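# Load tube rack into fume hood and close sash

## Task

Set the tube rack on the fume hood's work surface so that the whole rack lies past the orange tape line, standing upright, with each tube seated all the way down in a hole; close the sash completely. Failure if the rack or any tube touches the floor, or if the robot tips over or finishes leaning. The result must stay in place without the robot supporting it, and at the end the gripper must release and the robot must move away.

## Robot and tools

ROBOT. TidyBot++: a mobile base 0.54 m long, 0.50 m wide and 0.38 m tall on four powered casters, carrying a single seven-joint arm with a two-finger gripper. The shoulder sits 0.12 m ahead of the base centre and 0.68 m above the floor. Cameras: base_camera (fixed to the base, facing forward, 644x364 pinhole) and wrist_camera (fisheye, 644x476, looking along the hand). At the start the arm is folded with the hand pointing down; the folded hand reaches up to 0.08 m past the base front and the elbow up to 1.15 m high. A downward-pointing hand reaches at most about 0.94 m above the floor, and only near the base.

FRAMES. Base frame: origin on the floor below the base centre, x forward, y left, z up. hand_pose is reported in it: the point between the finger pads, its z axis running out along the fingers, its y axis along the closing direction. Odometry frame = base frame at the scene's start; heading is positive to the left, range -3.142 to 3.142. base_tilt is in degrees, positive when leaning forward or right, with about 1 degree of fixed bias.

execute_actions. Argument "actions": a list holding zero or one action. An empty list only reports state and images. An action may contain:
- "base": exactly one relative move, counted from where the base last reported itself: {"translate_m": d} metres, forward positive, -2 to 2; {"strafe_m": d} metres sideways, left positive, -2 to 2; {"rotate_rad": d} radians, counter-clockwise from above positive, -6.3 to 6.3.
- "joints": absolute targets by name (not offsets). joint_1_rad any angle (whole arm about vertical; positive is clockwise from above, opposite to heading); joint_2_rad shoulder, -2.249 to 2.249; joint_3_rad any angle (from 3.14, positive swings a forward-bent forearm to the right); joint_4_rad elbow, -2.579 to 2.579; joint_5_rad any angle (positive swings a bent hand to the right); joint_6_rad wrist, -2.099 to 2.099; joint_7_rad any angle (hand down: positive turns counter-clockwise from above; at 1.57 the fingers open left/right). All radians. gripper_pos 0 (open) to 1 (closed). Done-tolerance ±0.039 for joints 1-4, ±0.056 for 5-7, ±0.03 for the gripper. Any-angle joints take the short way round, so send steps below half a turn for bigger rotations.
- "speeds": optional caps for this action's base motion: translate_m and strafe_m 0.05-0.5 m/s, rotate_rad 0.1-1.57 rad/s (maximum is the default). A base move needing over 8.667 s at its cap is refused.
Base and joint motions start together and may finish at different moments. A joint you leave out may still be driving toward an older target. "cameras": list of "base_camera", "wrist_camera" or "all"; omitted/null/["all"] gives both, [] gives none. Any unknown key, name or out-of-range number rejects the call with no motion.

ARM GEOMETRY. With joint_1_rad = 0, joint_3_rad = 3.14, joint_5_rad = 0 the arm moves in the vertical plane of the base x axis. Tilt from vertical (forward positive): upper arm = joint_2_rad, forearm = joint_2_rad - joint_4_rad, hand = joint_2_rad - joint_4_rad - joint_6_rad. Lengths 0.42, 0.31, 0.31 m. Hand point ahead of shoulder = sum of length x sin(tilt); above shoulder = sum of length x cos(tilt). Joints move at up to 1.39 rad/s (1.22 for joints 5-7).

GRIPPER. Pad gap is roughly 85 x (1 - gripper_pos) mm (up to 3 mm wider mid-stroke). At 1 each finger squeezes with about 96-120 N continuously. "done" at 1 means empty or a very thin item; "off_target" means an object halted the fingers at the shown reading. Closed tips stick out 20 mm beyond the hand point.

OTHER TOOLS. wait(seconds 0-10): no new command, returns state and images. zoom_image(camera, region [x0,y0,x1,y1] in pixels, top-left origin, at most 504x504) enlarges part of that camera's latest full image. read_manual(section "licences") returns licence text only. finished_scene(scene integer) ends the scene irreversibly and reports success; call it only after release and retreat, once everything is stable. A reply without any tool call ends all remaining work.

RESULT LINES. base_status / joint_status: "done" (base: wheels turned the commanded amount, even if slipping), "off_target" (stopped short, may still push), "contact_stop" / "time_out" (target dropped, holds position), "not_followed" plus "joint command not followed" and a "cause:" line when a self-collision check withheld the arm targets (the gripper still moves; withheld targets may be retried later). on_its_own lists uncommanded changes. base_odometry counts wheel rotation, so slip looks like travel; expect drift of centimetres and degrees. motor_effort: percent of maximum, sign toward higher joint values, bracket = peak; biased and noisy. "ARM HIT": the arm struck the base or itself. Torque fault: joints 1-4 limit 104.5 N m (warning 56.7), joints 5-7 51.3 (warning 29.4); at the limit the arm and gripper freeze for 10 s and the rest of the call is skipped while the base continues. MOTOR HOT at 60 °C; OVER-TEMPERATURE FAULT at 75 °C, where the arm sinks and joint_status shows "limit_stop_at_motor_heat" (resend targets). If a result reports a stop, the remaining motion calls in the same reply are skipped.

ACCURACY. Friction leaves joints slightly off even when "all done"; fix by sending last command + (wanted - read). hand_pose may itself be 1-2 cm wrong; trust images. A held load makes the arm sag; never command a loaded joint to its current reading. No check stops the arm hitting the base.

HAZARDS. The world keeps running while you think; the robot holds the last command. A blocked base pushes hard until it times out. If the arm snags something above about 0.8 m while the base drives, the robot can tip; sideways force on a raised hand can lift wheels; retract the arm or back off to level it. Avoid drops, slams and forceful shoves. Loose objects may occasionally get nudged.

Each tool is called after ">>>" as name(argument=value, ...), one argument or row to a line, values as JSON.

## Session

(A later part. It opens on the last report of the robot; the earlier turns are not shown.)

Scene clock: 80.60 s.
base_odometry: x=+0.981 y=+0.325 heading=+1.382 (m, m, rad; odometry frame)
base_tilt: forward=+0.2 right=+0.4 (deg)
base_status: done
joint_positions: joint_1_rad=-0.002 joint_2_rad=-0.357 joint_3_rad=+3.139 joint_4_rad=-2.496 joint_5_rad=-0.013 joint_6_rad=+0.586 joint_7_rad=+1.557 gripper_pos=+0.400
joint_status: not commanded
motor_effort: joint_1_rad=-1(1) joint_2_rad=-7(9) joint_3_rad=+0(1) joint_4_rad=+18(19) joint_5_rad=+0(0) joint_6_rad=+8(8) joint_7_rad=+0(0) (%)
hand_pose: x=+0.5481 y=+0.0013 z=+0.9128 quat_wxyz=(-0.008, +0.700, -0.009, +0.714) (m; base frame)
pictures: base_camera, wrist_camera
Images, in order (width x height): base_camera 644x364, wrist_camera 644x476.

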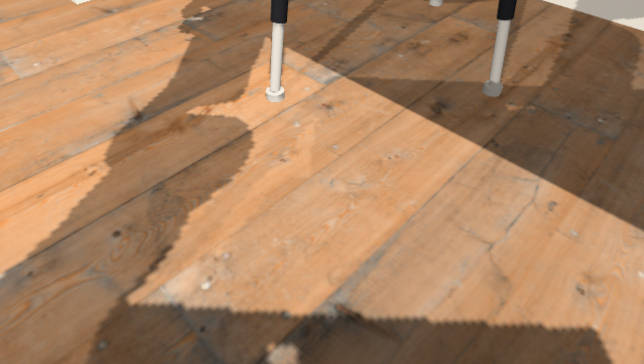

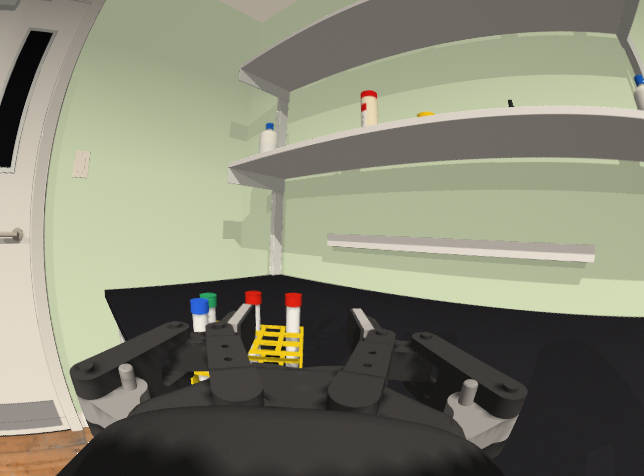

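>>> execute_actions(
  actions=[
    {"joints":{"joint_2_rad":0.12,"joint_4_rad":-2.53,"joint_6_rad":1.1,"joint_7_rad":1.6,"gripper_pos":0.45}},
  ],
  cameras=["wrist_camera"],
)

Scene clock: 83.50 s.
base_odometry: x=+0.981 y=+0.325 heading=+1.382 (m, m, rad; odometry frame)
base_tilt: forward=+0.2 right=+0.4 (deg)
base_status: not commanded
joint_positions: joint_1_rad=-0.002 joint_2_rad=+0.102 joint_3_rad=+3.139 joint_4_rad=-2.517 joint_5_rad=-0.013 joint_6_rad=+1.075 joint_7_rad=+1.566 gripper_pos=+0.450
joint_status: all done
motor_effort: joint_1_rad=-1(1) joint_2_rad=-18(19) joint_3_rad=-1(0) joint_4_rad=+13(18) joint_5_rad=-1(1) joint_6_rad=+8(8) joint_7_rad=+0(1) (%)
hand_pose: x=+0.6299 y=+0.0001 z=+0.8364 quat_wxyz=(-0.002, +0.697, -0.007, +0.717) (m; base frame)
pictures: wrist_camera
Images, in order (width x height): wrist_camera 644x476.

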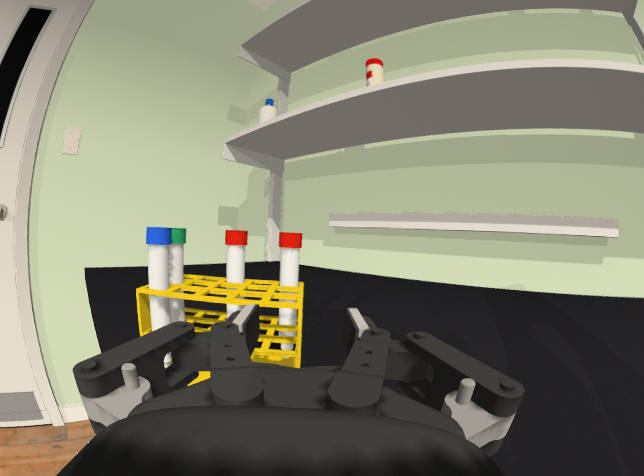

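>>> execute_actions(
  actions=[
    {"base":{"translate_m":0.03},"joints":{"joint_2_rad":0.165,"joint_6_rad":1.085}},
  ],
  cameras=["wrist_camera"],
)

>>> zoom_image(
  camera="wrist_camera",
  region=[100,200,400,400],
)

Scene clock: 85.27 s.
base_odometry: x=+0.987 y=+0.354 heading=+1.382 (m, m, rad; odometry frame)
base_tilt: forward=+0.2 right=+0.4 (deg)
base_status: done
joint_positions: joint_1_rad=-0.002 joint_2_rad=+0.142 joint_3_rad=+3.139 joint_4_rad=-2.518 joint_5_rad=-0.013 joint_6_rad=+1.082 joint_7_rad=+1.566 gripper_pos=+0.450
joint_status: all done
motor_effort: joint_1_rad=-2(2) joint_2_rad=-17(20) joint_3_rad=-1(2) joint_4_rad=+10(14) joint_5_rad=+0(0) joint_6_rad=+6(9) joint_7_rad=+0(1) (%)
hand_pose: x=+0.6354 y=+0.0001 z=+0.8173 quat_wxyz=(-0.002, +0.710, -0.007, +0.704) (m; base frame)
pictures: wrist_camera
Images, in order (width x height): wrist_camera 644x476.

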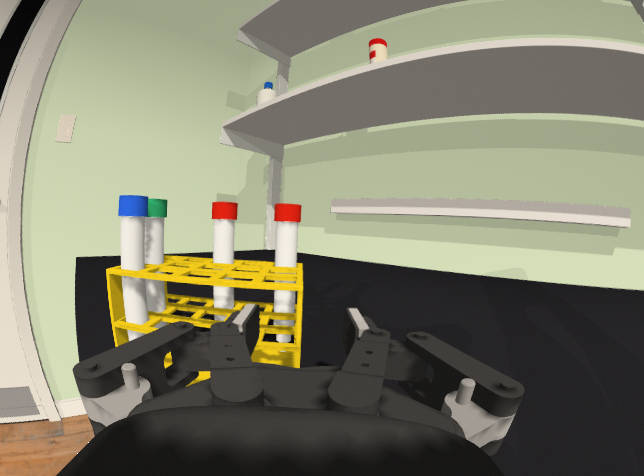

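Region (100, 200, 400, 400) of wrist_camera's 644x476 image, scaled by 1.680.

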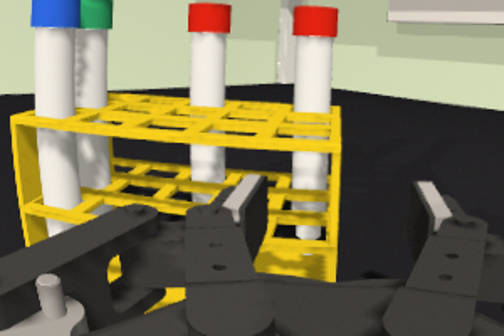

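>>> execute_actions(
  actions=[
    {"base":{"translate_m":0.06},"speeds":{"translate_m":0.06}},
  ],
  cameras=["wrist_camera"],
)

>>> zoom_image(
  camera="wrist_camera",
  region=[100,200,400,400],
)

Scene clock: 87.43 s.
base_odometry: x=+0.999 y=+0.413 heading=+1.382 (m, m, rad; odometry frame)
base_tilt: forward=+0.2 right=+0.4 (deg)
base_status: done
joint_positions: joint_1_rad=-0.002 joint_2_rad=+0.142 joint_3_rad=+3.139 joint_4_rad=-2.519 joint_5_rad=-0.013 joint_6_rad=+1.083 joint_7_rad=+1.566 gripper_pos=+0.450
joint_status: not commanded
motor_effort: joint_1_rad=-1(2) joint_2_rad=-16(18) joint_3_rad=-1(2) joint_4_rad=+10(13) joint_5_rad=+0(1) joint_6_rad=+6(8) joint_7_rad=+1(0) (%)
hand_pose: x=+0.6353 y=+0.0001 z=+0.8173 quat_wxyz=(-0.002, +0.710, -0.007, +0.705) (m; base frame)
pictures: wrist_camera
Images, in order (width x height): wrist_camera 644x476.

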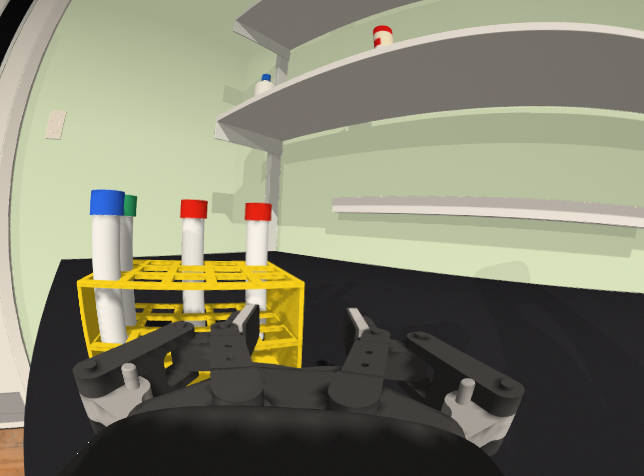

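Region (100, 200, 400, 400) of wrist_camera's 644x476 image, scaled by 1.680.

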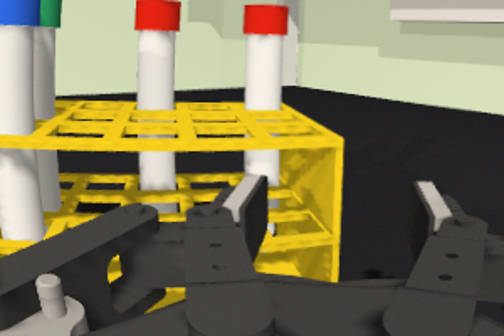

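>>> execute_actions(
  actions=[
    {"base":{"translate_m":-0.025},"joints":{"joint_2_rad":0.11,"joint_6_rad":1.05}},
  ],
  cameras=["wrist_camera"],
)

>>> zoom_image(
  camera="wrist_camera",
  region=[100,200,400,400],
)

Scene clock: 88.87 s.
base_odometry: x=+0.994 y=+0.389 heading=+1.382 (m, m, rad; odometry frame)
base_tilt: forward=+0.2 right=+0.4 (deg)
base_status: done
joint_positions: joint_1_rad=-0.002 joint_2_rad=+0.119 joint_3_rad=+3.139 joint_4_rad=-2.530 joint_5_rad=-0.013 joint_6_rad=+1.076 joint_7_rad=+1.566 gripper_pos=+0.450
joint_status: all done
motor_effort: joint_1_rad=-2(1) joint_2_rad=-18(20) joint_3_rad=-1(1) joint_4_rad=+13(14) joint_5_rad=+0(0) joint_6_rad=+8(8) joint_7_rad=+0(0) (%)
hand_pose: x=+0.6289 y=+0.0001 z=+0.8219 quat_wxyz=(-0.002, +0.708, -0.007, +0.706) (m; base frame)
pictures: wrist_camera
Images, in order (width x height): wrist_camera 644x476.

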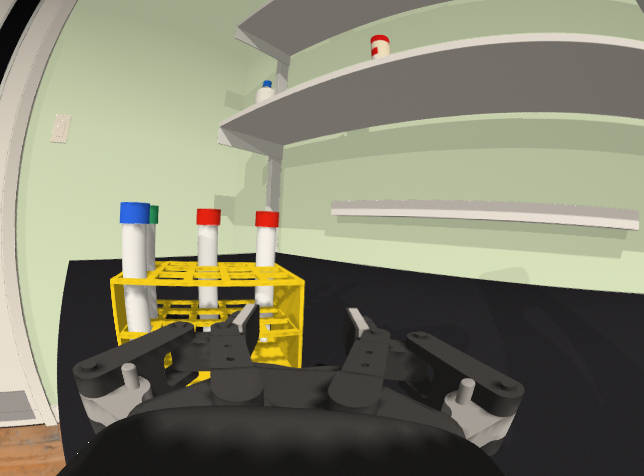

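Region (100, 200, 400, 400) of wrist_camera's 644x476 image, scaled by 1.680.

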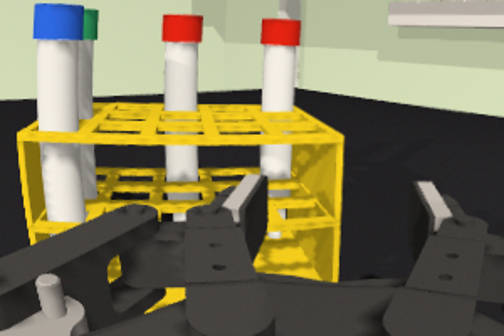

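>>> execute_actions(
  actions=[
    {"base":{"translate_m":-0.08},"joints":{"joint_2_rad":0.085,"joint_4_rad":-2.515}},
  ],
  cameras=[],
)

>>> execute_actions(
  actions=[
    {"base":{"rotate_rad":0.25}},
  ],
  cameras=[],
)

>>> execute_actions(
  actions=[
    {"base":{"strafe_m":-0.19}},
  ],
)

Scene clock: 90.57 s.
base_odometry: x=+0.979 y=+0.310 heading=+1.382 (m, m, rad; odometry frame)
base_tilt: forward=+0.2 right=+0.4 (deg)
base_status: done
joint_positions: joint_1_rad=-0.002 joint_2_rad=+0.101 joint_3_rad=+3.139 joint_4_rad=-2.518 joint_5_rad=-0.013 joint_6_rad=+1.074 joint_7_rad=+1.566 gripper_pos=+0.450
joint_status: all done
motor_effort: joint_1_rad=-1(2) joint_2_rad=-17(20) joint_3_rad=-1(2) joint_4_rad=+13(14) joint_5_rad=+0(0) joint_6_rad=+8(8) joint_7_rad=-1(0) (%)
hand_pose: x=+0.6294 y=+0.0001 z=+0.8362 quat_wxyz=(-0.002, +0.698, -0.007, +0.716) (m; base frame)
pictures: none
No camera images: the call's "cameras" was empty. Leave "cameras" out to get every camera's image.

Scene clock: 91.70 s.
base_odometry: x=+0.979 y=+0.310 heading=+1.632 (m, m, rad; odometry frame)
base_tilt: forward=+0.2 right=+0.4 (deg)
base_status: done
joint_positions: joint_1_rad=-0.003 joint_2_rad=+0.101 joint_3_rad=+3.139 joint_4_rad=-2.518 joint_5_rad=-0.013 joint_6_rad=+1.074 joint_7_rad=+1.566 gripper_pos=+0.450
joint_status: not commanded
motor_effort: joint_1_rad=-1(1) joint_2_rad=-18(19) joint_3_rad=-1(0) joint_4_rad=+13(14) joint_5_rad=+0(1) joint_6_rad=+8(8) joint_7_rad=+0(0) (%)
hand_pose: x=+0.6294 y=+0.0005 z=+0.8362 quat_wxyz=(-0.002, +0.698, -0.006, +0.716) (m; base frame)
pictures: none
No camera images: the call's "cameras" was empty. Leave "cameras" out to get every camera's image.

Scene clock: 93.30 s.
base_odometry: x=+1.169 y=+0.322 heading=+1.633 (m, m, rad; odometry frame)
base_tilt: forward=+0.2 right=+0.4 (deg)
base_status: done
joint_positions: joint_1_rad=-0.002 joint_2_rad=+0.101 joint_3_rad=+3.139 joint_4_rad=-2.518 joint_5_rad=-0.013 joint_6_rad=+1.074 joint_7_rad=+1.566 gripper_pos=+0.450
joint_status: not commanded
motor_effort: joint_1_rad=-1(3) joint_2_rad=-18(18) joint_3_rad=-1(3) joint_4_rad=+13(13) joint_5_rad=+0(1) joint_6_rad=+8(8) joint_7_rad=+0(0) (%)
hand_pose: x=+0.6294 y=-0.0002 z=+0.8362 quat_wxyz=(-0.002, +0.698, -0.007, +0.716) (m; base frame)
pictures: base_camera, wrist_camera
Images, in order (width x height): base_camera 644x364, wrist_camera 644x476.

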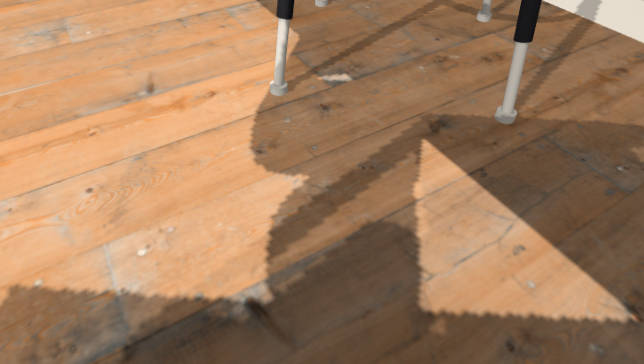

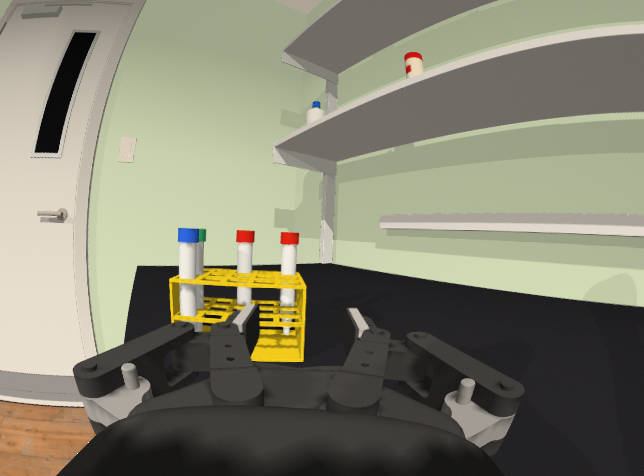

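Lower wrist slightly and approach.

>>> execute_actions(
  actions=[
    {"base":{"translate_m":0.08},"joints":{"joint_6_rad":1.025}},
  ],
  cameras=["wrist_camera"],
)

>>> zoom_image(
  camera="wrist_camera",
  region=[100,200,400,400],
)

>>> execute_actions(
  actions=[
    {"base":{"translate_m":0.04},"speeds":{"translate_m":0.06}},
  ],
  cameras=["wrist_camera"],
)

>>> zoom_image(
  camera="wrist_camera",
  region=[100,200,400,400],
)

Scene clock: 95.10 s.
base_odometry: x=+1.164 y=+0.402 heading=+1.633 (m, m, rad; odometry frame)
base_tilt: forward=+0.2 right=+0.4 (deg)
base_status: done
joint_positions: joint_1_rad=-0.002 joint_2_rad=+0.099 joint_3_rad=+3.139 joint_4_rad=-2.516 joint_5_rad=-0.013 joint_6_rad=+1.048 joint_7_rad=+1.566 gripper_pos=+0.450
joint_status: all done
motor_effort: joint_1_rad=-1(1) joint_2_rad=-18(21) joint_3_rad=-2(1) joint_4_rad=+13(14) joint_5_rad=+0(1) joint_6_rad=+8(9) joint_7_rad=+0(0) (%)
hand_pose: x=+0.6298 y=-0.0001 z=+0.8298 quat_wxyz=(-0.002, +0.706, -0.007, +0.708) (m; base frame)
pictures: wrist_camera
Images, in order (width x height): wrist_camera 644x476.

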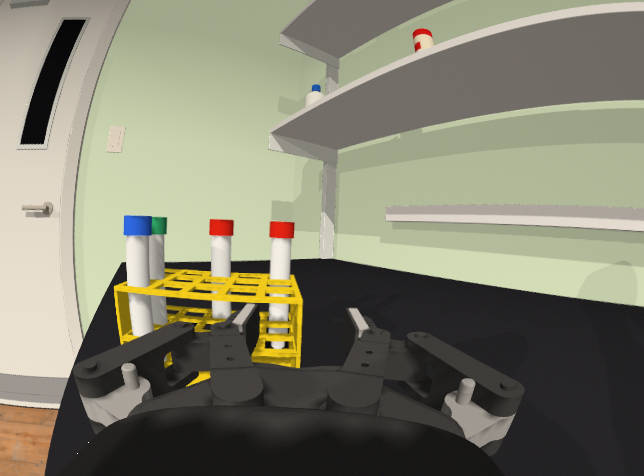

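Region (100, 200, 400, 400) of wrist_camera's 644x476 image, scaled by 1.680.

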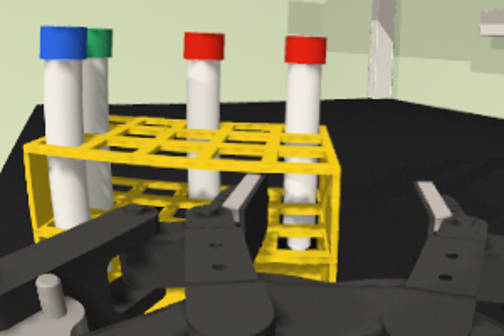

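Scene clock: 96.27 s.
base_odometry: x=+1.162 y=+0.442 heading=+1.633 (m, m, rad; odometry frame)
base_tilt: forward=+0.2 right=+0.4 (deg)
base_status: done
joint_positions: joint_1_rad=-0.002 joint_2_rad=+0.098 joint_3_rad=+3.139 joint_4_rad=-2.516 joint_5_rad=-0.013 joint_6_rad=+1.048 joint_7_rad=+1.566 gripper_pos=+0.450
joint_status: not commanded
motor_effort: joint_1_rad=-1(2) joint_2_rad=-18(21) joint_3_rad=-1(2) joint_4_rad=+14(15) joint_5_rad=+0(0) joint_6_rad=+8(8) joint_7_rad=+0(0) (%)
hand_pose: x=+0.6298 y=-0.0001 z=+0.8301 quat_wxyz=(-0.002, +0.706, -0.007, +0.709) (m; base frame)
pictures: wrist_camera
Images, in order (width x height): wrist_camera 644x476.

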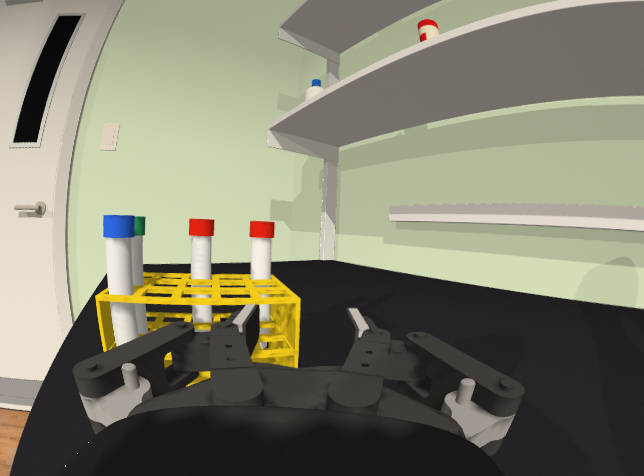

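Region (100, 200, 400, 400) of wrist_camera's 644x476 image, scaled by 1.680.

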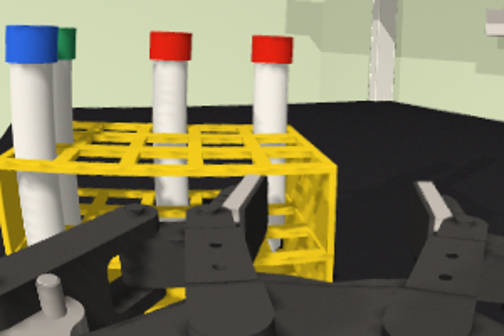

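>>> execute_actions(
  actions=[
    {"base":{"translate_m":-0.3}},
  ],
  cameras=[],
)

>>> execute_actions(
  actions=[
    {"base":{"strafe_m":0.89},"joints":{"gripper_pos":0,"joint_2_rad":-0.35,"joint_4_rad":-2.5,"joint_6_rad":0.5}},
  ],
  cameras=[],
)

>>> execute_actions(
  actions=[
    {"base":{"translate_m":0.72}},
  ],
  cameras=[],
)

>>> execute_actions(
  actions=[
    {"base":{"rotate_rad":-1.27}},
  ],
)

Scene clock: 99.27 s.
base_odometry: x=+1.180 y=+0.142 heading=+1.632 (m, m, rad; odometry frame)
base_tilt: forward=+0.2 right=+0.4 (deg)
base_status: done
joint_positions: joint_1_rad=-0.002 joint_2_rad=+0.091 joint_3_rad=+3.139 joint_4_rad=-2.517 joint_5_rad=-0.013 joint_6_rad=+1.048 joint_7_rad=+1.566 gripper_pos=+0.450
joint_status: not commanded
motor_effort: joint_1_rad=-1(0) joint_2_rad=-18(21) joint_3_rad=-1(2) joint_4_rad=+13(15) joint_5_rad=+0(0) joint_6_rad=+8(9) joint_7_rad=+0(0) (%)
hand_pose: x=+0.6285 y=-0.0001 z=+0.8336 quat_wxyz=(-0.002, +0.703, -0.007, +0.711) (m; base frame)
pictures: none
No camera images: the call's "cameras" was empty. Leave "cameras" out to get every camera's image.

Scene clock: 102.40 s.
base_odometry: x=+0.292 y=+0.087 heading=+1.633 (m, m, rad; odometry frame)
base_tilt: forward=+0.2 right=+0.4 (deg)
base_status: done
joint_positions: joint_1_rad=-0.002 joint_2_rad=-0.332 joint_3_rad=+3.139 joint_4_rad=-2.513 joint_5_rad=-0.013 joint_6_rad=+0.524 joint_7_rad=+1.566 gripper_pos=+0.000
joint_status: all done
motor_effort: joint_1_rad=-1(4) joint_2_rad=-7(20) joint_3_rad=-1(3) joint_4_rad=+18(19) joint_5_rad=+0(1) joint_6_rad=+8(7) joint_7_rad=+0(0) (%)
hand_pose: x=+0.5497 y=+0.0012 z=+0.8724 quat_wxyz=(-0.004, +0.737, -0.007, +0.676) (m; base frame)
pictures: none
No camera images: the call's "cameras" was empty. Leave "cameras" out to get every camera's image.

Scene clock: 105.20 s.
base_odometry: x=+0.247 y=+0.806 heading=+1.633 (m, m, rad; odometry frame)
base_tilt: forward=+0.2 right=+0.4 (deg)
base_status: done
joint_positions: joint_1_rad=-0.002 joint_2_rad=-0.334 joint_3_rad=+3.139 joint_4_rad=-2.508 joint_5_rad=-0.013 joint_6_rad=+0.524 joint_7_rad=+1.566 gripper_pos=+0.000
joint_status: not commanded
motor_effort: joint_1_rad=-1(1) joint_2_rad=-7(9) joint_3_rad=-1(1) joint_4_rad=+19(19) joint_5_rad=+0(0) joint_6_rad=+8(8) joint_7_rad=+0(1) (%)
hand_pose: x=+0.5503 y=+0.0012 z=+0.8764 quat_wxyz=(-0.004, +0.735, -0.007, +0.678) (m; base frame)
pictures: none
No camera images: the call's "cameras" was empty. Leave "cameras" out to get every camera's image.

Scene clock: 107.27 s.
base_odometry: x=+0.247 y=+0.806 heading=+0.363 (m, m, rad; odometry frame)
base_tilt: forward=+0.2 right=+0.4 (deg)
base_status: done
joint_positions: joint_1_rad=-0.002 joint_2_rad=-0.334 joint_3_rad=+3.139 joint_4_rad=-2.508 joint_5_rad=-0.013 joint_6_rad=+0.524 joint_7_rad=+1.566 gripper_pos=+0.000
joint_status: not commanded
motor_effort: joint_1_rad=-1(3) joint_2_rad=-7(8) joint_3_rad=-1(0) joint_4_rad=+18(18) joint_5_rad=-1(0) joint_6_rad=+8(8) joint_7_rad=+0(0) (%)
hand_pose: x=+0.5503 y=+0.0012 z=+0.8764 quat_wxyz=(-0.004, +0.735, -0.007, +0.679) (m; base frame)
pictures: base_camera, wrist_camera
Images, in order (width x height): base_camera 644x364, wrist_camera 644x476.

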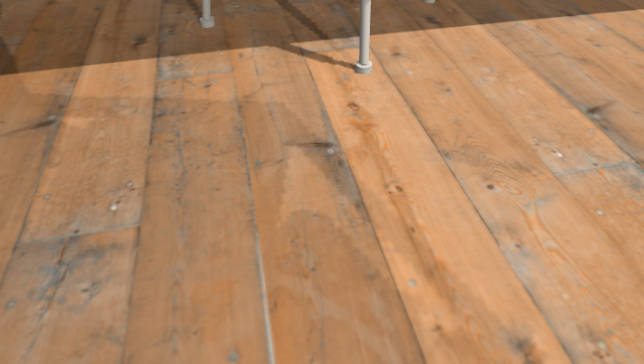

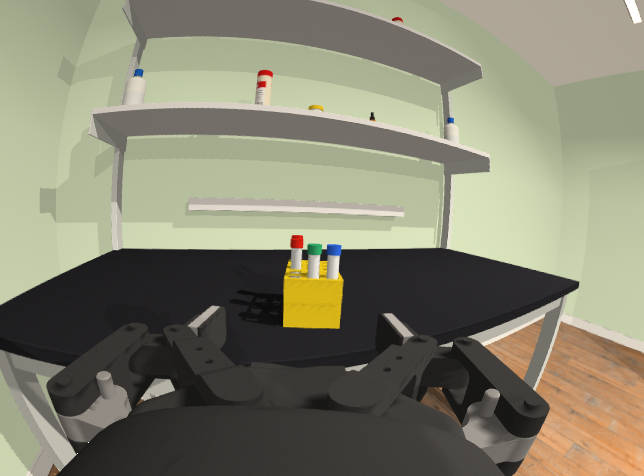

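>>> execute_actions(
  actions=[
    {"base":{"strafe_m":-0.008},"joints":{"joint_2_rad":0.165,"joint_4_rad":-2.53,"joint_6_rad":1.11}},
  ],
  cameras=[],
)

>>> execute_actions(
  actions=[
    {"base":{"translate_m":0.09},"speeds":{"translate_m":0.1}},
  ],
  cameras=["wrist_camera"],
)

Scene clock: 109.53 s.
base_odometry: x=+0.250 y=+0.798 heading=+0.362 (m, m, rad; odometry frame)
base_tilt: forward=+0.2 right=+0.4 (deg)
base_status: done
joint_positions: joint_1_rad=-0.002 joint_2_rad=+0.147 joint_3_rad=+3.139 joint_4_rad=-2.517 joint_5_rad=-0.013 joint_6_rad=+1.085 joint_7_rad=+1.566 gripper_pos=+0.000
joint_status: all done
motor_effort: joint_1_rad=-1(1) joint_2_rad=-19(20) joint_3_rad=-1(1) joint_4_rad=+12(18) joint_5_rad=+0(1) joint_6_rad=+8(8) joint_7_rad=+0(0) (%)
hand_pose: x=+0.6364 y=-0.0003 z=+0.8166 quat_wxyz=(-0.001, +0.710, -0.007, +0.704) (m; base frame)
pictures: none
No camera images: the call's "cameras" was empty. Leave "cameras" out to get every camera's image.

Scene clock: 111.00 s.
base_odometry: x=+0.334 y=+0.830 heading=+0.362 (m, m, rad; odometry frame)
base_tilt: forward=+0.2 right=+0.4 (deg)
base_status: done
joint_positions: joint_1_rad=-0.002 joint_2_rad=+0.149 joint_3_rad=+3.139 joint_4_rad=-2.522 joint_5_rad=-0.013 joint_6_rad=+1.086 joint_7_rad=+1.566 gripper_pos=+0.000
joint_status: not commanded
motor_effort: joint_1_rad=-1(1) joint_2_rad=-19(21) joint_3_rad=-1(1) joint_4_rad=+13(13) joint_5_rad=+0(0) joint_6_rad=+8(8) joint_7_rad=+0(0) (%)
hand_pose: x=+0.6353 y=-0.0003 z=+0.8131 quat_wxyz=(-0.001, +0.712, -0.007, +0.702) (m; base frame)
pictures: wrist_camera
Images, in order (width x height): wrist_camera 644x476.

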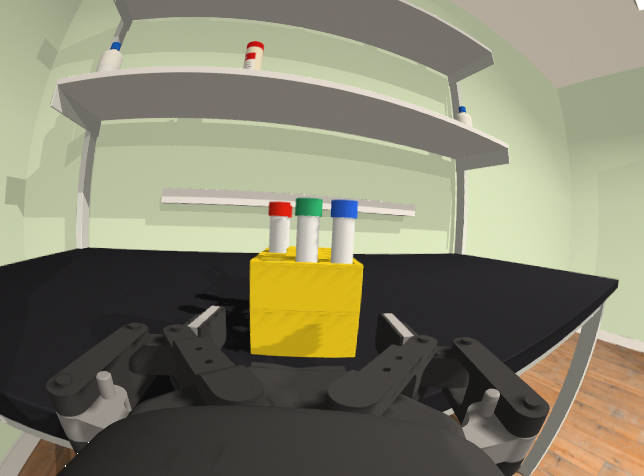

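>>> execute_actions(
  actions=[
    {"base":{"translate_m":0.04},"speeds":{"translate_m":0.06}},
  ],
  cameras=["wrist_camera"],
)

Scene clock: 112.67 s.
base_odometry: x=+0.372 y=+0.845 heading=+0.361 (m, m, rad; odometry frame)
base_tilt: forward=+0.2 right=+0.4 (deg)
base_status: done
joint_positions: joint_1_rad=-0.002 joint_2_rad=+0.150 joint_3_rad=+3.139 joint_4_rad=-2.523 joint_5_rad=-0.013 joint_6_rad=+1.086 joint_7_rad=+1.566 gripper_pos=+0.000
joint_status: not commanded
motor_effort: joint_1_rad=-1(2) joint_2_rad=-19(21) joint_3_rad=-1(1) joint_4_rad=+12(13) joint_5_rad=+0(0) joint_6_rad=+8(8) joint_7_rad=+0(0) (%)
hand_pose: x=+0.6351 y=-0.0003 z=+0.8124 quat_wxyz=(-0.001, +0.713, -0.007, +0.701) (m; base frame)
pictures: wrist_camera
Images, in order (width x height): wrist_camera 644x476.

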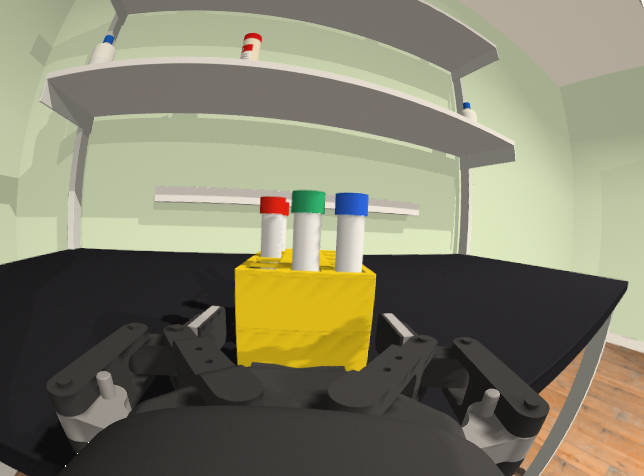

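>>> execute_actions(
  actions=[
    {"base":{"strafe_m":-0.003}},
  ],
  cameras=[],
)

>>> execute_actions(
  actions=[
    {"base":{"translate_m":0.05},"speeds":{"translate_m":0.05}},
  ],
  cameras=["wrist_camera"],
)

Scene clock: 113.67 s.
base_odometry: x=+0.373 y=+0.842 heading=+0.361 (m, m, rad; odometry frame)
base_tilt: forward=+0.2 right=+0.4 (deg)
base_status: done
joint_positions: joint_1_rad=-0.002 joint_2_rad=+0.150 joint_3_rad=+3.139 joint_4_rad=-2.523 joint_5_rad=-0.013 joint_6_rad=+1.086 joint_7_rad=+1.566 gripper_pos=+0.000
joint_status: not commanded
motor_effort: joint_1_rad=+0(3) joint_2_rad=-19(20) joint_3_rad=+0(2) joint_4_rad=+12(13) joint_5_rad=-1(1) joint_6_rad=+8(8) joint_7_rad=+0(0) (%)
hand_pose: x=+0.6351 y=-0.0003 z=+0.8124 quat_wxyz=(-0.001, +0.713, -0.007, +0.701) (m; base frame)
pictures: none
No camera images: the call's "cameras" was empty. Leave "cameras" out to get every camera's image.

Scene clock: 115.13 s.
base_odometry: x=+0.420 y=+0.859 heading=+0.361 (m, m, rad; odometry frame)
base_tilt: forward=+0.2 right=+0.4 (deg)
base_status: done
joint_positions: joint_1_rad=-0.002 joint_2_rad=+0.150 joint_3_rad=+3.139 joint_4_rad=-2.523 joint_5_rad=-0.013 joint_6_rad=+1.086 joint_7_rad=+1.566 gripper_pos=+0.000
joint_status: not commanded
motor_effort: joint_1_rad=-1(0) joint_2_rad=-19(22) joint_3_rad=-1(1) joint_4_rad=+12(14) joint_5_rad=+0(1) joint_6_rad=+8(8) joint_7_rad=+0(0) (%)
hand_pose: x=+0.6350 y=-0.0003 z=+0.8120 quat_wxyz=(-0.001, +0.713, -0.007, +0.701) (m; base frame)
pictures: wrist_camera
Images, in order (width x height): wrist_camera 644x476.

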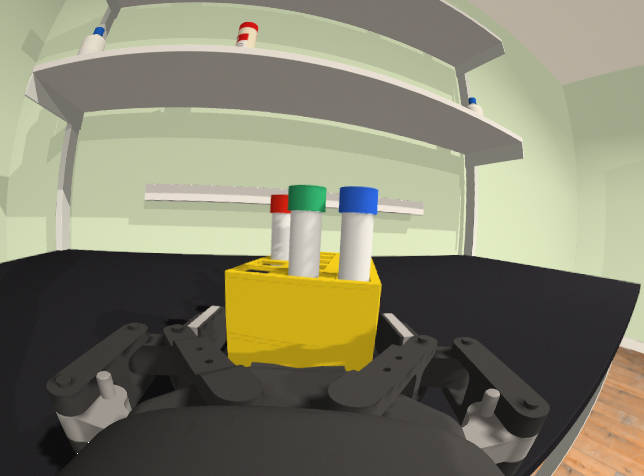

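>>> execute_actions(
  actions=[
    {"base":{"translate_m":-0.01}},
  ],
  cameras=[],
)

>>> execute_actions(
  actions=[
    {"base":{"strafe_m":0.004}},
  ],
  cameras=["wrist_camera"],
)

>>> execute_actions(
  actions=[
    {"base":{"translate_m":0.04},"speeds":{"translate_m":0.05}},
  ],
  cameras=["wrist_camera"],
)

Scene clock: 116.37 s.
base_odometry: x=+0.410 y=+0.856 heading=+0.361 (m, m, rad; odometry frame)
base_tilt: forward=+0.2 right=+0.4 (deg)
base_status: done
joint_positions: joint_1_rad=-0.002 joint_2_rad=+0.151 joint_3_rad=+3.139 joint_4_rad=-2.526 joint_5_rad=-0.013 joint_6_rad=+1.086 joint_7_rad=+1.566 gripper_pos=+0.000
joint_status: not commanded
motor_effort: joint_1_rad=-1(2) joint_2_rad=-19(21) joint_3_rad=-1(2) joint_4_rad=+13(14) joint_5_rad=+0(1) joint_6_rad=+8(8) joint_7_rad=+0(0) (%)
hand_pose: x=+0.6344 y=-0.0003 z=+0.8103 quat_wxyz=(-0.001, +0.714, -0.007, +0.700) (m; base frame)
pictures: none
No camera images: the call's "cameras" was empty. Leave "cameras" out to get every camera's image.

Scene clock: 116.87 s.
base_odometry: x=+0.409 y=+0.860 heading=+0.361 (m, m, rad; odometry frame)
base_tilt: forward=+0.2 right=+0.4 (deg)
base_status: done
joint_positions: joint_1_rad=-0.002 joint_2_rad=+0.151 joint_3_rad=+3.139 joint_4_rad=-2.526 joint_5_rad=-0.013 joint_6_rad=+1.086 joint_7_rad=+1.566 gripper_pos=+0.000
joint_status: not commanded
motor_effort: joint_1_rad=-1(1) joint_2_rad=-19(20) joint_3_rad=-1(3) joint_4_rad=+12(13) joint_5_rad=+0(0) joint_6_rad=+8(8) joint_7_rad=+0(0) (%)
hand_pose: x=+0.6344 y=-0.0003 z=+0.8103 quat_wxyz=(-0.001, +0.714, -0.007, +0.700) (m; base frame)
pictures: wrist_camera
Images, in order (width x height): wrist_camera 644x476.

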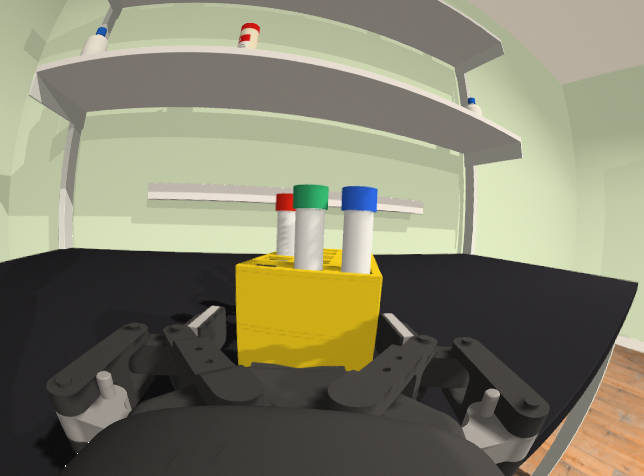

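Scene clock: 118.13 s.
base_odometry: x=+0.446 y=+0.874 heading=+0.361 (m, m, rad; odometry frame)
base_tilt: forward=+0.2 right=+0.4 (deg)
base_status: done
joint_positions: joint_1_rad=-0.002 joint_2_rad=+0.152 joint_3_rad=+3.139 joint_4_rad=-2.526 joint_5_rad=-0.013 joint_6_rad=+1.086 joint_7_rad=+1.566 gripper_pos=+0.000
joint_status: not commanded
motor_effort: joint_1_rad=-1(2) joint_2_rad=-19(21) joint_3_rad=-1(1) joint_4_rad=+12(14) joint_5_rad=+0(0) joint_6_rad=+8(8) joint_7_rad=+0(0) (%)
hand_pose: x=+0.6343 y=-0.0003 z=+0.8101 quat_wxyz=(-0.001, +0.714, -0.007, +0.700) (m; base frame)
pictures: wrist_camera
Images, in order (width x height): wrist_camera 644x476.

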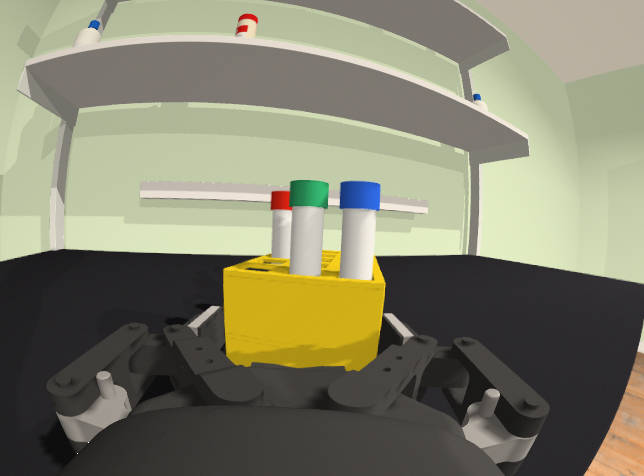

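>>> execute_actions(
  actions=[
    {"base":{"translate_m":0.025},"speeds":{"translate_m":0.05}},
  ],
  cameras=["wrist_camera"],
)

>>> zoom_image(
  camera="wrist_camera",
  region=[150,200,450,400],
)

Scene clock: 119.70 s.
base_odometry: x=+0.470 y=+0.883 heading=+0.361 (m, m, rad; odometry frame)
base_tilt: forward=+0.2 right=+0.4 (deg)
base_status: done
joint_positions: joint_1_rad=-0.002 joint_2_rad=+0.152 joint_3_rad=+3.139 joint_4_rad=-2.526 joint_5_rad=-0.013 joint_6_rad=+1.086 joint_7_rad=+1.566 gripper_pos=+0.000
joint_status: not commanded
motor_effort: joint_1_rad=-1(1) joint_2_rad=-19(21) joint_3_rad=-1(2) joint_4_rad=+12(13) joint_5_rad=+0(0) joint_6_rad=+8(8) joint_7_rad=+0(1) (%)
hand_pose: x=+0.6343 y=-0.0003 z=+0.8100 quat_wxyz=(-0.001, +0.714, -0.007, +0.700) (m; base frame)
pictures: wrist_camera
Images, in order (width x height): wrist_camera 644x476.

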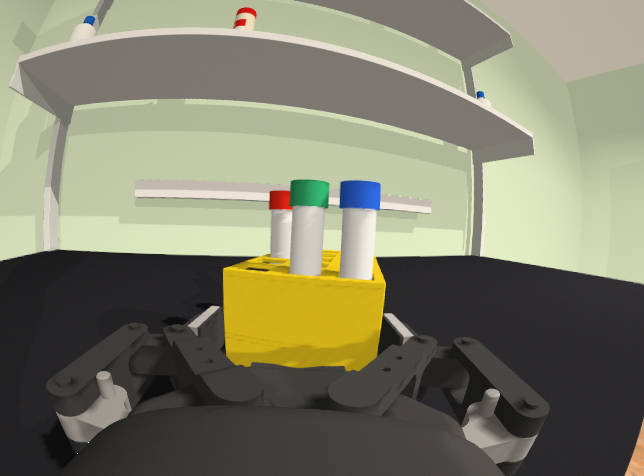

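Region (150, 200, 450, 400) of wrist_camera's 644x476 image, scaled by 1.680.

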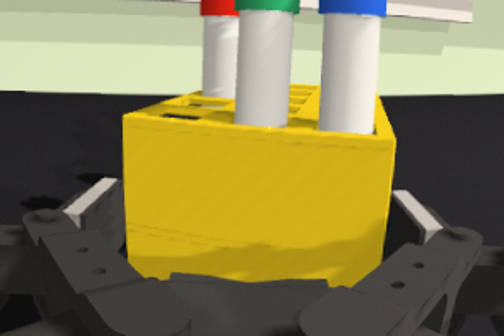

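>>> execute_actions(
  actions=[
    {"base":{"translate_m":-0.04}},
  ],
  cameras=[],
)

>>> execute_actions(
  actions=[
    {"base":{"strafe_m":-0.075},"joints":{"gripper_pos":1}},
  ],
  cameras=[],
)

>>> execute_actions(
  actions=[
    {"base":{"translate_m":0.055}},
  ],
  cameras=["wrist_camera"],
)

>>> execute_actions(
  actions=[
    {"base":{"strafe_m":0.13},"speeds":{"strafe_m":0.07}},
  ],
  cameras=["wrist_camera"],
)

Scene clock: 122.43 s.
base_odometry: x=+0.432 y=+0.868 heading=+0.361 (m, m, rad; odometry frame)
base_tilt: forward=+0.2 right=+0.4 (deg)
base_status: done
joint_positions: joint_1_rad=-0.002 joint_2_rad=+0.153 joint_3_rad=+3.139 joint_4_rad=-2.529 joint_5_rad=-0.013 joint_6_rad=+1.087 joint_7_rad=+1.566 gripper_pos=+0.000
joint_status: not commanded
motor_effort: joint_1_rad=-1(1) joint_2_rad=-19(21) joint_3_rad=-1(2) joint_4_rad=+12(13) joint_5_rad=+0(1) joint_6_rad=+8(8) joint_7_rad=+0(0) (%)
hand_pose: x=+0.6338 y=-0.0003 z=+0.8086 quat_wxyz=(-0.001, +0.715, -0.007, +0.699) (m; base frame)
pictures: none
No camera images: the call's "cameras" was empty. Leave "cameras" out to get every camera's image.

Scene clock: 123.57 s.
base_odometry: x=+0.459 y=+0.798 heading=+0.361 (m, m, rad; odometry frame)
base_tilt: forward=+0.2 right=+0.4 (deg)
base_status: done
joint_positions: joint_1_rad=+0.000 joint_2_rad=+0.153 joint_3_rad=+3.139 joint_4_rad=-2.529 joint_5_rad=-0.013 joint_6_rad=+1.087 joint_7_rad=+1.566 gripper_pos=+0.999
joint_status: all done
motor_effort: joint_1_rad=-1(3) joint_2_rad=-19(19) joint_3_rad=-1(3) joint_4_rad=+12(13) joint_5_rad=-1(1) joint_6_rad=+8(8) joint_7_rad=+0(1) (%)
hand_pose: x=+0.6338 y=-0.0010 z=+0.8086 quat_wxyz=(-0.001, +0.715, -0.007, +0.699) (m; base frame)
pictures: none
No camera images: the call's "cameras" was empty. Leave "cameras" out to get every camera's image.

Scene clock: 124.60 s.
base_odometry: x=+0.511 y=+0.818 heading=+0.361 (m, m, rad; odometry frame)
base_tilt: forward=+0.2 right=+0.4 (deg)
base_status: done
joint_positions: joint_1_rad=+0.000 joint_2_rad=+0.156 joint_3_rad=+3.139 joint_4_rad=-2.528 joint_5_rad=-0.013 joint_6_rad=+1.087 joint_7_rad=+1.566 gripper_pos=+0.999
joint_status: not commanded
motor_effort: joint_1_rad=-1(1) joint_2_rad=-19(22) joint_3_rad=-1(1) joint_4_rad=+12(14) joint_5_rad=+0(0) joint_6_rad=+8(8) joint_7_rad=+0(0) (%)
hand_pose: x=+0.6343 y=-0.0010 z=+0.8075 quat_wxyz=(-0.001, +0.716, -0.007, +0.698) (m; base frame)
pictures: wrist_camera
Images, in order (width x height): wrist_camera 644x476.

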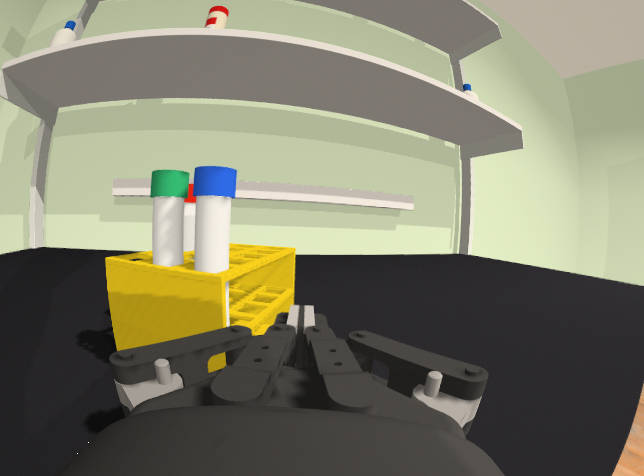

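Scene clock: 126.97 s.
base_odometry: x=+0.465 y=+0.939 heading=+0.361 (m, m, rad; odometry frame)
base_tilt: forward=+0.2 right=+0.4 (deg)
base_status: done
joint_positions: joint_1_rad=+0.000 joint_2_rad=+0.156 joint_3_rad=+3.139 joint_4_rad=-2.528 joint_5_rad=-0.013 joint_6_rad=+1.087 joint_7_rad=+1.566 gripper_pos=+0.999
joint_status: not commanded
motor_effort: joint_1_rad=-1(0) joint_2_rad=-19(20) joint_3_rad=-1(2) joint_4_rad=+13(12) joint_5_rad=+0(1) joint_6_rad=+8(8) joint_7_rad=+0(0) (%)
hand_pose: x=+0.6343 y=-0.0010 z=+0.8075 quat_wxyz=(-0.001, +0.716, -0.007, +0.698) (m; base frame)
pictures: wrist_camera
Images, in order (width x height): wrist_camera 644x476.

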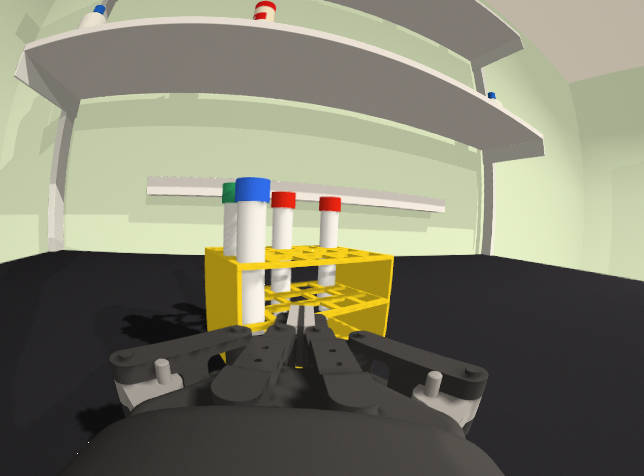

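>>> execute_actions(
  actions=[
    {"base":{"strafe_m":0.05},"speeds":{"strafe_m":0.07}},
  ],
  cameras=[],
)

>>> execute_actions(
  actions=[
    {"base":{"translate_m":-0.1},"joints":{"gripper_pos":0.45,"joint_2_rad":0.11,"joint_4_rad":-2.51,"joint_6_rad":1.05}},
  ],
  cameras=["wrist_camera"],
)

Scene clock: 129.20 s.
base_odometry: x=+0.447 y=+0.986 heading=+0.361 (m, m, rad; odometry frame)
base_tilt: forward=+0.2 right=+0.4 (deg)
base_status: done
joint_positions: joint_1_rad=+0.000 joint_2_rad=+0.156 joint_3_rad=+3.139 joint_4_rad=-2.528 joint_5_rad=-0.013 joint_6_rad=+1.087 joint_7_rad=+1.566 gripper_pos=+0.999
joint_status: not commanded
motor_effort: joint_1_rad=-1(3) joint_2_rad=-19(20) joint_3_rad=-1(2) joint_4_rad=+12(13) joint_5_rad=+0(1) joint_6_rad=+8(8) joint_7_rad=-1(1) (%)
hand_pose: x=+0.6343 y=-0.0011 z=+0.8075 quat_wxyz=(-0.001, +0.716, -0.007, +0.698) (m; base frame)
pictures: none
No camera images: the call's "cameras" was empty. Leave "cameras" out to get every camera's image.

Scene clock: 130.47 s.
base_odometry: x=+0.353 y=+0.951 heading=+0.361 (m, m, rad; odometry frame)
base_tilt: forward=+0.2 right=+0.4 (deg)
base_status: done
joint_positions: joint_1_rad=+0.000 joint_2_rad=+0.125 joint_3_rad=+3.139 joint_4_rad=-2.515 joint_5_rad=-0.013 joint_6_rad=+1.076 joint_7_rad=+1.566 gripper_pos=+0.450
joint_status: all done
motor_effort: joint_1_rad=-1(1) joint_2_rad=-18(22) joint_3_rad=-1(2) joint_4_rad=+13(14) joint_5_rad=+0(0) joint_6_rad=+8(8) joint_7_rad=+0(0) (%)
hand_pose: x=+0.6340 y=-0.0010 z=+0.8255 quat_wxyz=(-0.001, +0.705, -0.007, +0.709) (m; base frame)
pictures: wrist_camera
Images, in order (width x height): wrist_camera 644x476.

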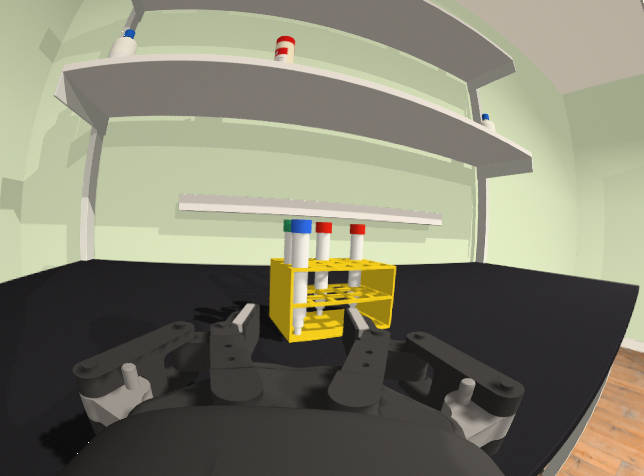

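>>> execute_actions(
  actions=[
    {"base":{"strafe_m":-0.2}},
  ],
  cameras=[],
)

>>> execute_actions(
  actions=[
    {"base":{"translate_m":-0.15}},
  ],
  cameras=[],
)

>>> execute_actions(
  actions=[
    {"base":{"rotate_rad":0.47}},
  ],
  cameras=[],
)

>>> execute_actions(
  actions=[
    {"base":{"strafe_m":-0.38},"speeds":{"strafe_m":0.25}},
  ],
)

Scene clock: 133.10 s.
base_odometry: x=+0.424 y=+0.764 heading=+0.361 (m, m, rad; odometry frame)
base_tilt: forward=+0.2 right=+0.4 (deg)
base_status: done
joint_positions: joint_1_rad=+0.001 joint_2_rad=+0.125 joint_3_rad=+3.139 joint_4_rad=-2.515 joint_5_rad=-0.013 joint_6_rad=+1.075 joint_7_rad=+1.566 gripper_pos=+0.450
joint_status: not commanded
motor_effort: joint_1_rad=-1(4) joint_2_rad=-19(19) joint_3_rad=-1(3) joint_4_rad=+13(13) joint_5_rad=+0(1) joint_6_rad=+8(8) joint_7_rad=+0(0) (%)
hand_pose: x=+0.6340 y=-0.0013 z=+0.8254 quat_wxyz=(-0.001, +0.705, -0.007, +0.709) (m; base frame)
pictures: none
No camera images: the call's "cameras" was empty. Leave "cameras" out to get every camera's image.

Scene clock: 134.57 s.
base_odometry: x=+0.284 y=+0.711 heading=+0.361 (m, m, rad; odometry frame)
base_tilt: forward=+0.2 right=+0.4 (deg)
base_status: done
joint_positions: joint_1_rad=+0.001 joint_2_rad=+0.121 joint_3_rad=+3.139 joint_4_rad=-2.514 joint_5_rad=-0.013 joint_6_rad=+1.074 joint_7_rad=+1.566 gripper_pos=+0.450
joint_status: not commanded
motor_effort: joint_1_rad=-1(2) joint_2_rad=-18(22) joint_3_rad=-1(2) joint_4_rad=+13(14) joint_5_rad=+0(0) joint_6_rad=+8(8) joint_7_rad=+0(0) (%)
hand_pose: x=+0.6335 y=-0.0013 z=+0.8277 quat_wxyz=(-0.001, +0.704, -0.007, +0.711) (m; base frame)
pictures: none
No camera images: the call's "cameras" was empty. Leave "cameras" out to get every camera's image.

Scene clock: 135.93 s.
base_odometry: x=+0.284 y=+0.711 heading=+0.831 (m, m, rad; odometry frame)
base_tilt: forward=+0.2 right=+0.4 (deg)
base_status: done
joint_positions: joint_1_rad=-0.002 joint_2_rad=+0.121 joint_3_rad=+3.139 joint_4_rad=-2.514 joint_5_rad=-0.013 joint_6_rad=+1.074 joint_7_rad=+1.566 gripper_pos=+0.450
joint_status: not commanded
motor_effort: joint_1_rad=-1(1) joint_2_rad=-18(19) joint_3_rad=-1(1) joint_4_rad=+13(13) joint_5_rad=+0(1) joint_6_rad=+8(8) joint_7_rad=+0(0) (%)
hand_pose: x=+0.6335 y=+0.0000 z=+0.8277 quat_wxyz=(-0.002, +0.704, -0.007, +0.711) (m; base frame)
pictures: none
No camera images: the call's "cameras" was empty. Leave "cameras" out to get every camera's image.

Scene clock: 138.30 s.
base_odometry: x=+0.565 y=+0.455 heading=+0.832 (m, m, rad; odometry frame)
base_tilt: forward=+0.2 right=+0.4 (deg)
base_status: done
joint_positions: joint_1_rad=-0.002 joint_2_rad=+0.121 joint_3_rad=+3.139 joint_4_rad=-2.514 joint_5_rad=-0.013 joint_6_rad=+1.074 joint_7_rad=+1.566 gripper_pos=+0.450
joint_status: not commanded
motor_effort: joint_1_rad=-1(0) joint_2_rad=-18(19) joint_3_rad=-1(2) joint_4_rad=+13(13) joint_5_rad=-1(1) joint_6_rad=+8(8) joint_7_rad=+0(0) (%)
hand_pose: x=+0.6335 y=+0.0000 z=+0.8277 quat_wxyz=(-0.002, +0.704, -0.007, +0.711) (m; base frame)
pictures: base_camera, wrist_camera
Images, in order (width x height): base_camera 644x364, wrist_camera 644x476.

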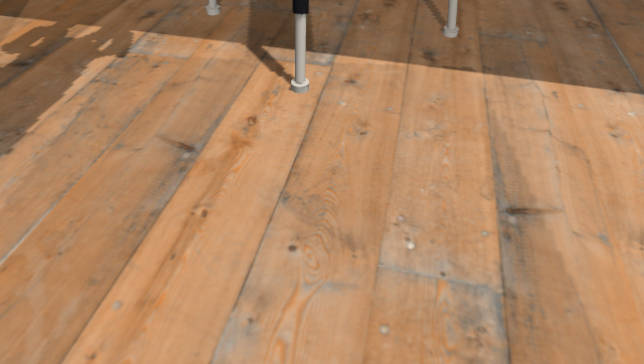

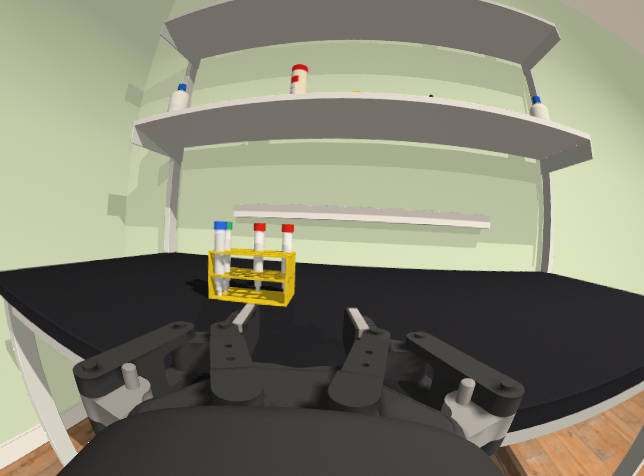

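>>> execute_actions(
  actions=[
    {"base":{"rotate_rad":-0.1}},
  ],
  cameras=[],
)

>>> execute_actions(
  actions=[
    {"base":{"strafe_m":0.125}},
  ],
  cameras=[],
)

>>> execute_actions(
  actions=[
    {"base":{"translate_m":0.21},"speeds":{"translate_m":0.15}},
  ],
  cameras=["wrist_camera"],
)

>>> zoom_image(
  camera="wrist_camera",
  region=[100,200,400,400],
)

Scene clock: 140.07 s.
base_odometry: x=+0.565 y=+0.455 heading=+0.731 (m, m, rad; odometry frame)
base_tilt: forward=+0.2 right=+0.4 (deg)
base_status: done
joint_positions: joint_1_rad=+0.001 joint_2_rad=+0.121 joint_3_rad=+3.139 joint_4_rad=-2.514 joint_5_rad=-0.013 joint_6_rad=+1.074 joint_7_rad=+1.566 gripper_pos=+0.450
joint_status: not commanded
motor_effort: joint_1_rad=-1(1) joint_2_rad=-19(19) joint_3_rad=-1(1) joint_4_rad=+13(13) joint_5_rad=+0(1) joint_6_rad=+8(8) joint_7_rad=+0(1) (%)
hand_pose: x=+0.6335 y=-0.0016 z=+0.8277 quat_wxyz=(+0.000, +0.704, -0.008, +0.711) (m; base frame)
pictures: none
No camera images: the call's "cameras" was empty. Leave "cameras" out to get every camera's image.

Scene clock: 141.43 s.
base_odometry: x=+0.481 y=+0.548 heading=+0.731 (m, m, rad; odometry frame)
base_tilt: forward=+0.2 right=+0.4 (deg)
base_status: done
joint_positions: joint_1_rad=-0.001 joint_2_rad=+0.121 joint_3_rad=+3.139 joint_4_rad=-2.514 joint_5_rad=-0.013 joint_6_rad=+1.074 joint_7_rad=+1.566 gripper_pos=+0.450
joint_status: not commanded
motor_effort: joint_1_rad=-1(1) joint_2_rad=-19(19) joint_3_rad=-1(2) joint_4_rad=+13(13) joint_5_rad=+0(1) joint_6_rad=+8(8) joint_7_rad=+1(0) (%)
hand_pose: x=+0.6335 y=-0.0009 z=+0.8277 quat_wxyz=(-0.001, +0.704, -0.007, +0.711) (m; base frame)
pictures: none
No camera images: the call's "cameras" was empty. Leave "cameras" out to get every camera's image.

Scene clock: 143.50 s.
base_odometry: x=+0.637 y=+0.688 heading=+0.731 (m, m, rad; odometry frame)
base_tilt: forward=+0.2 right=+0.4 (deg)
base_status: done
joint_positions: joint_1_rad=-0.001 joint_2_rad=+0.120 joint_3_rad=+3.139 joint_4_rad=-2.514 joint_5_rad=-0.013 joint_6_rad=+1.073 joint_7_rad=+1.566 gripper_pos=+0.450
joint_status: not commanded
motor_effort: joint_1_rad=-1(2) joint_2_rad=-18(21) joint_3_rad=-1(2) joint_4_rad=+13(14) joint_5_rad=+1(1) joint_6_rad=+8(9) joint_7_rad=+0(0) (%)
hand_pose: x=+0.6336 y=-0.0009 z=+0.8280 quat_wxyz=(-0.001, +0.703, -0.007, +0.711) (m; base frame)
pictures: wrist_camera
Images, in order (width x height): wrist_camera 644x476.

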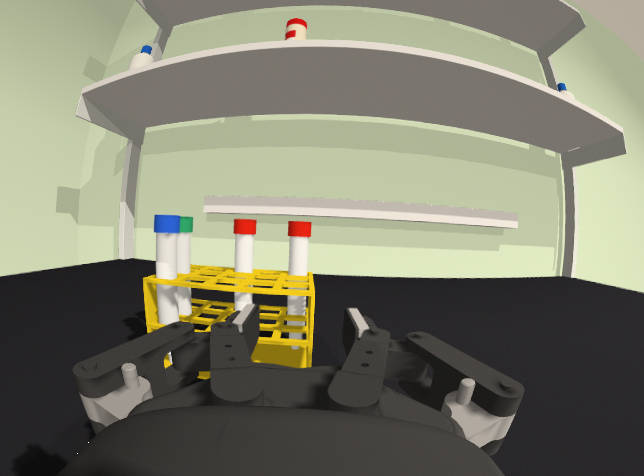

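Region (100, 200, 400, 400) of wrist_camera's 644x476 image, scaled by 1.680.

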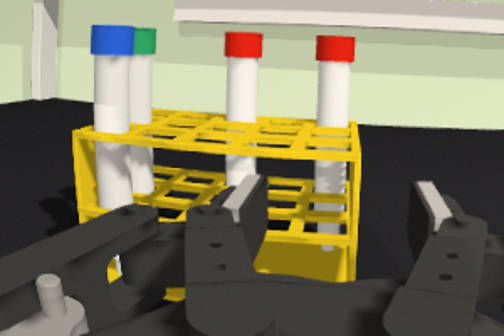

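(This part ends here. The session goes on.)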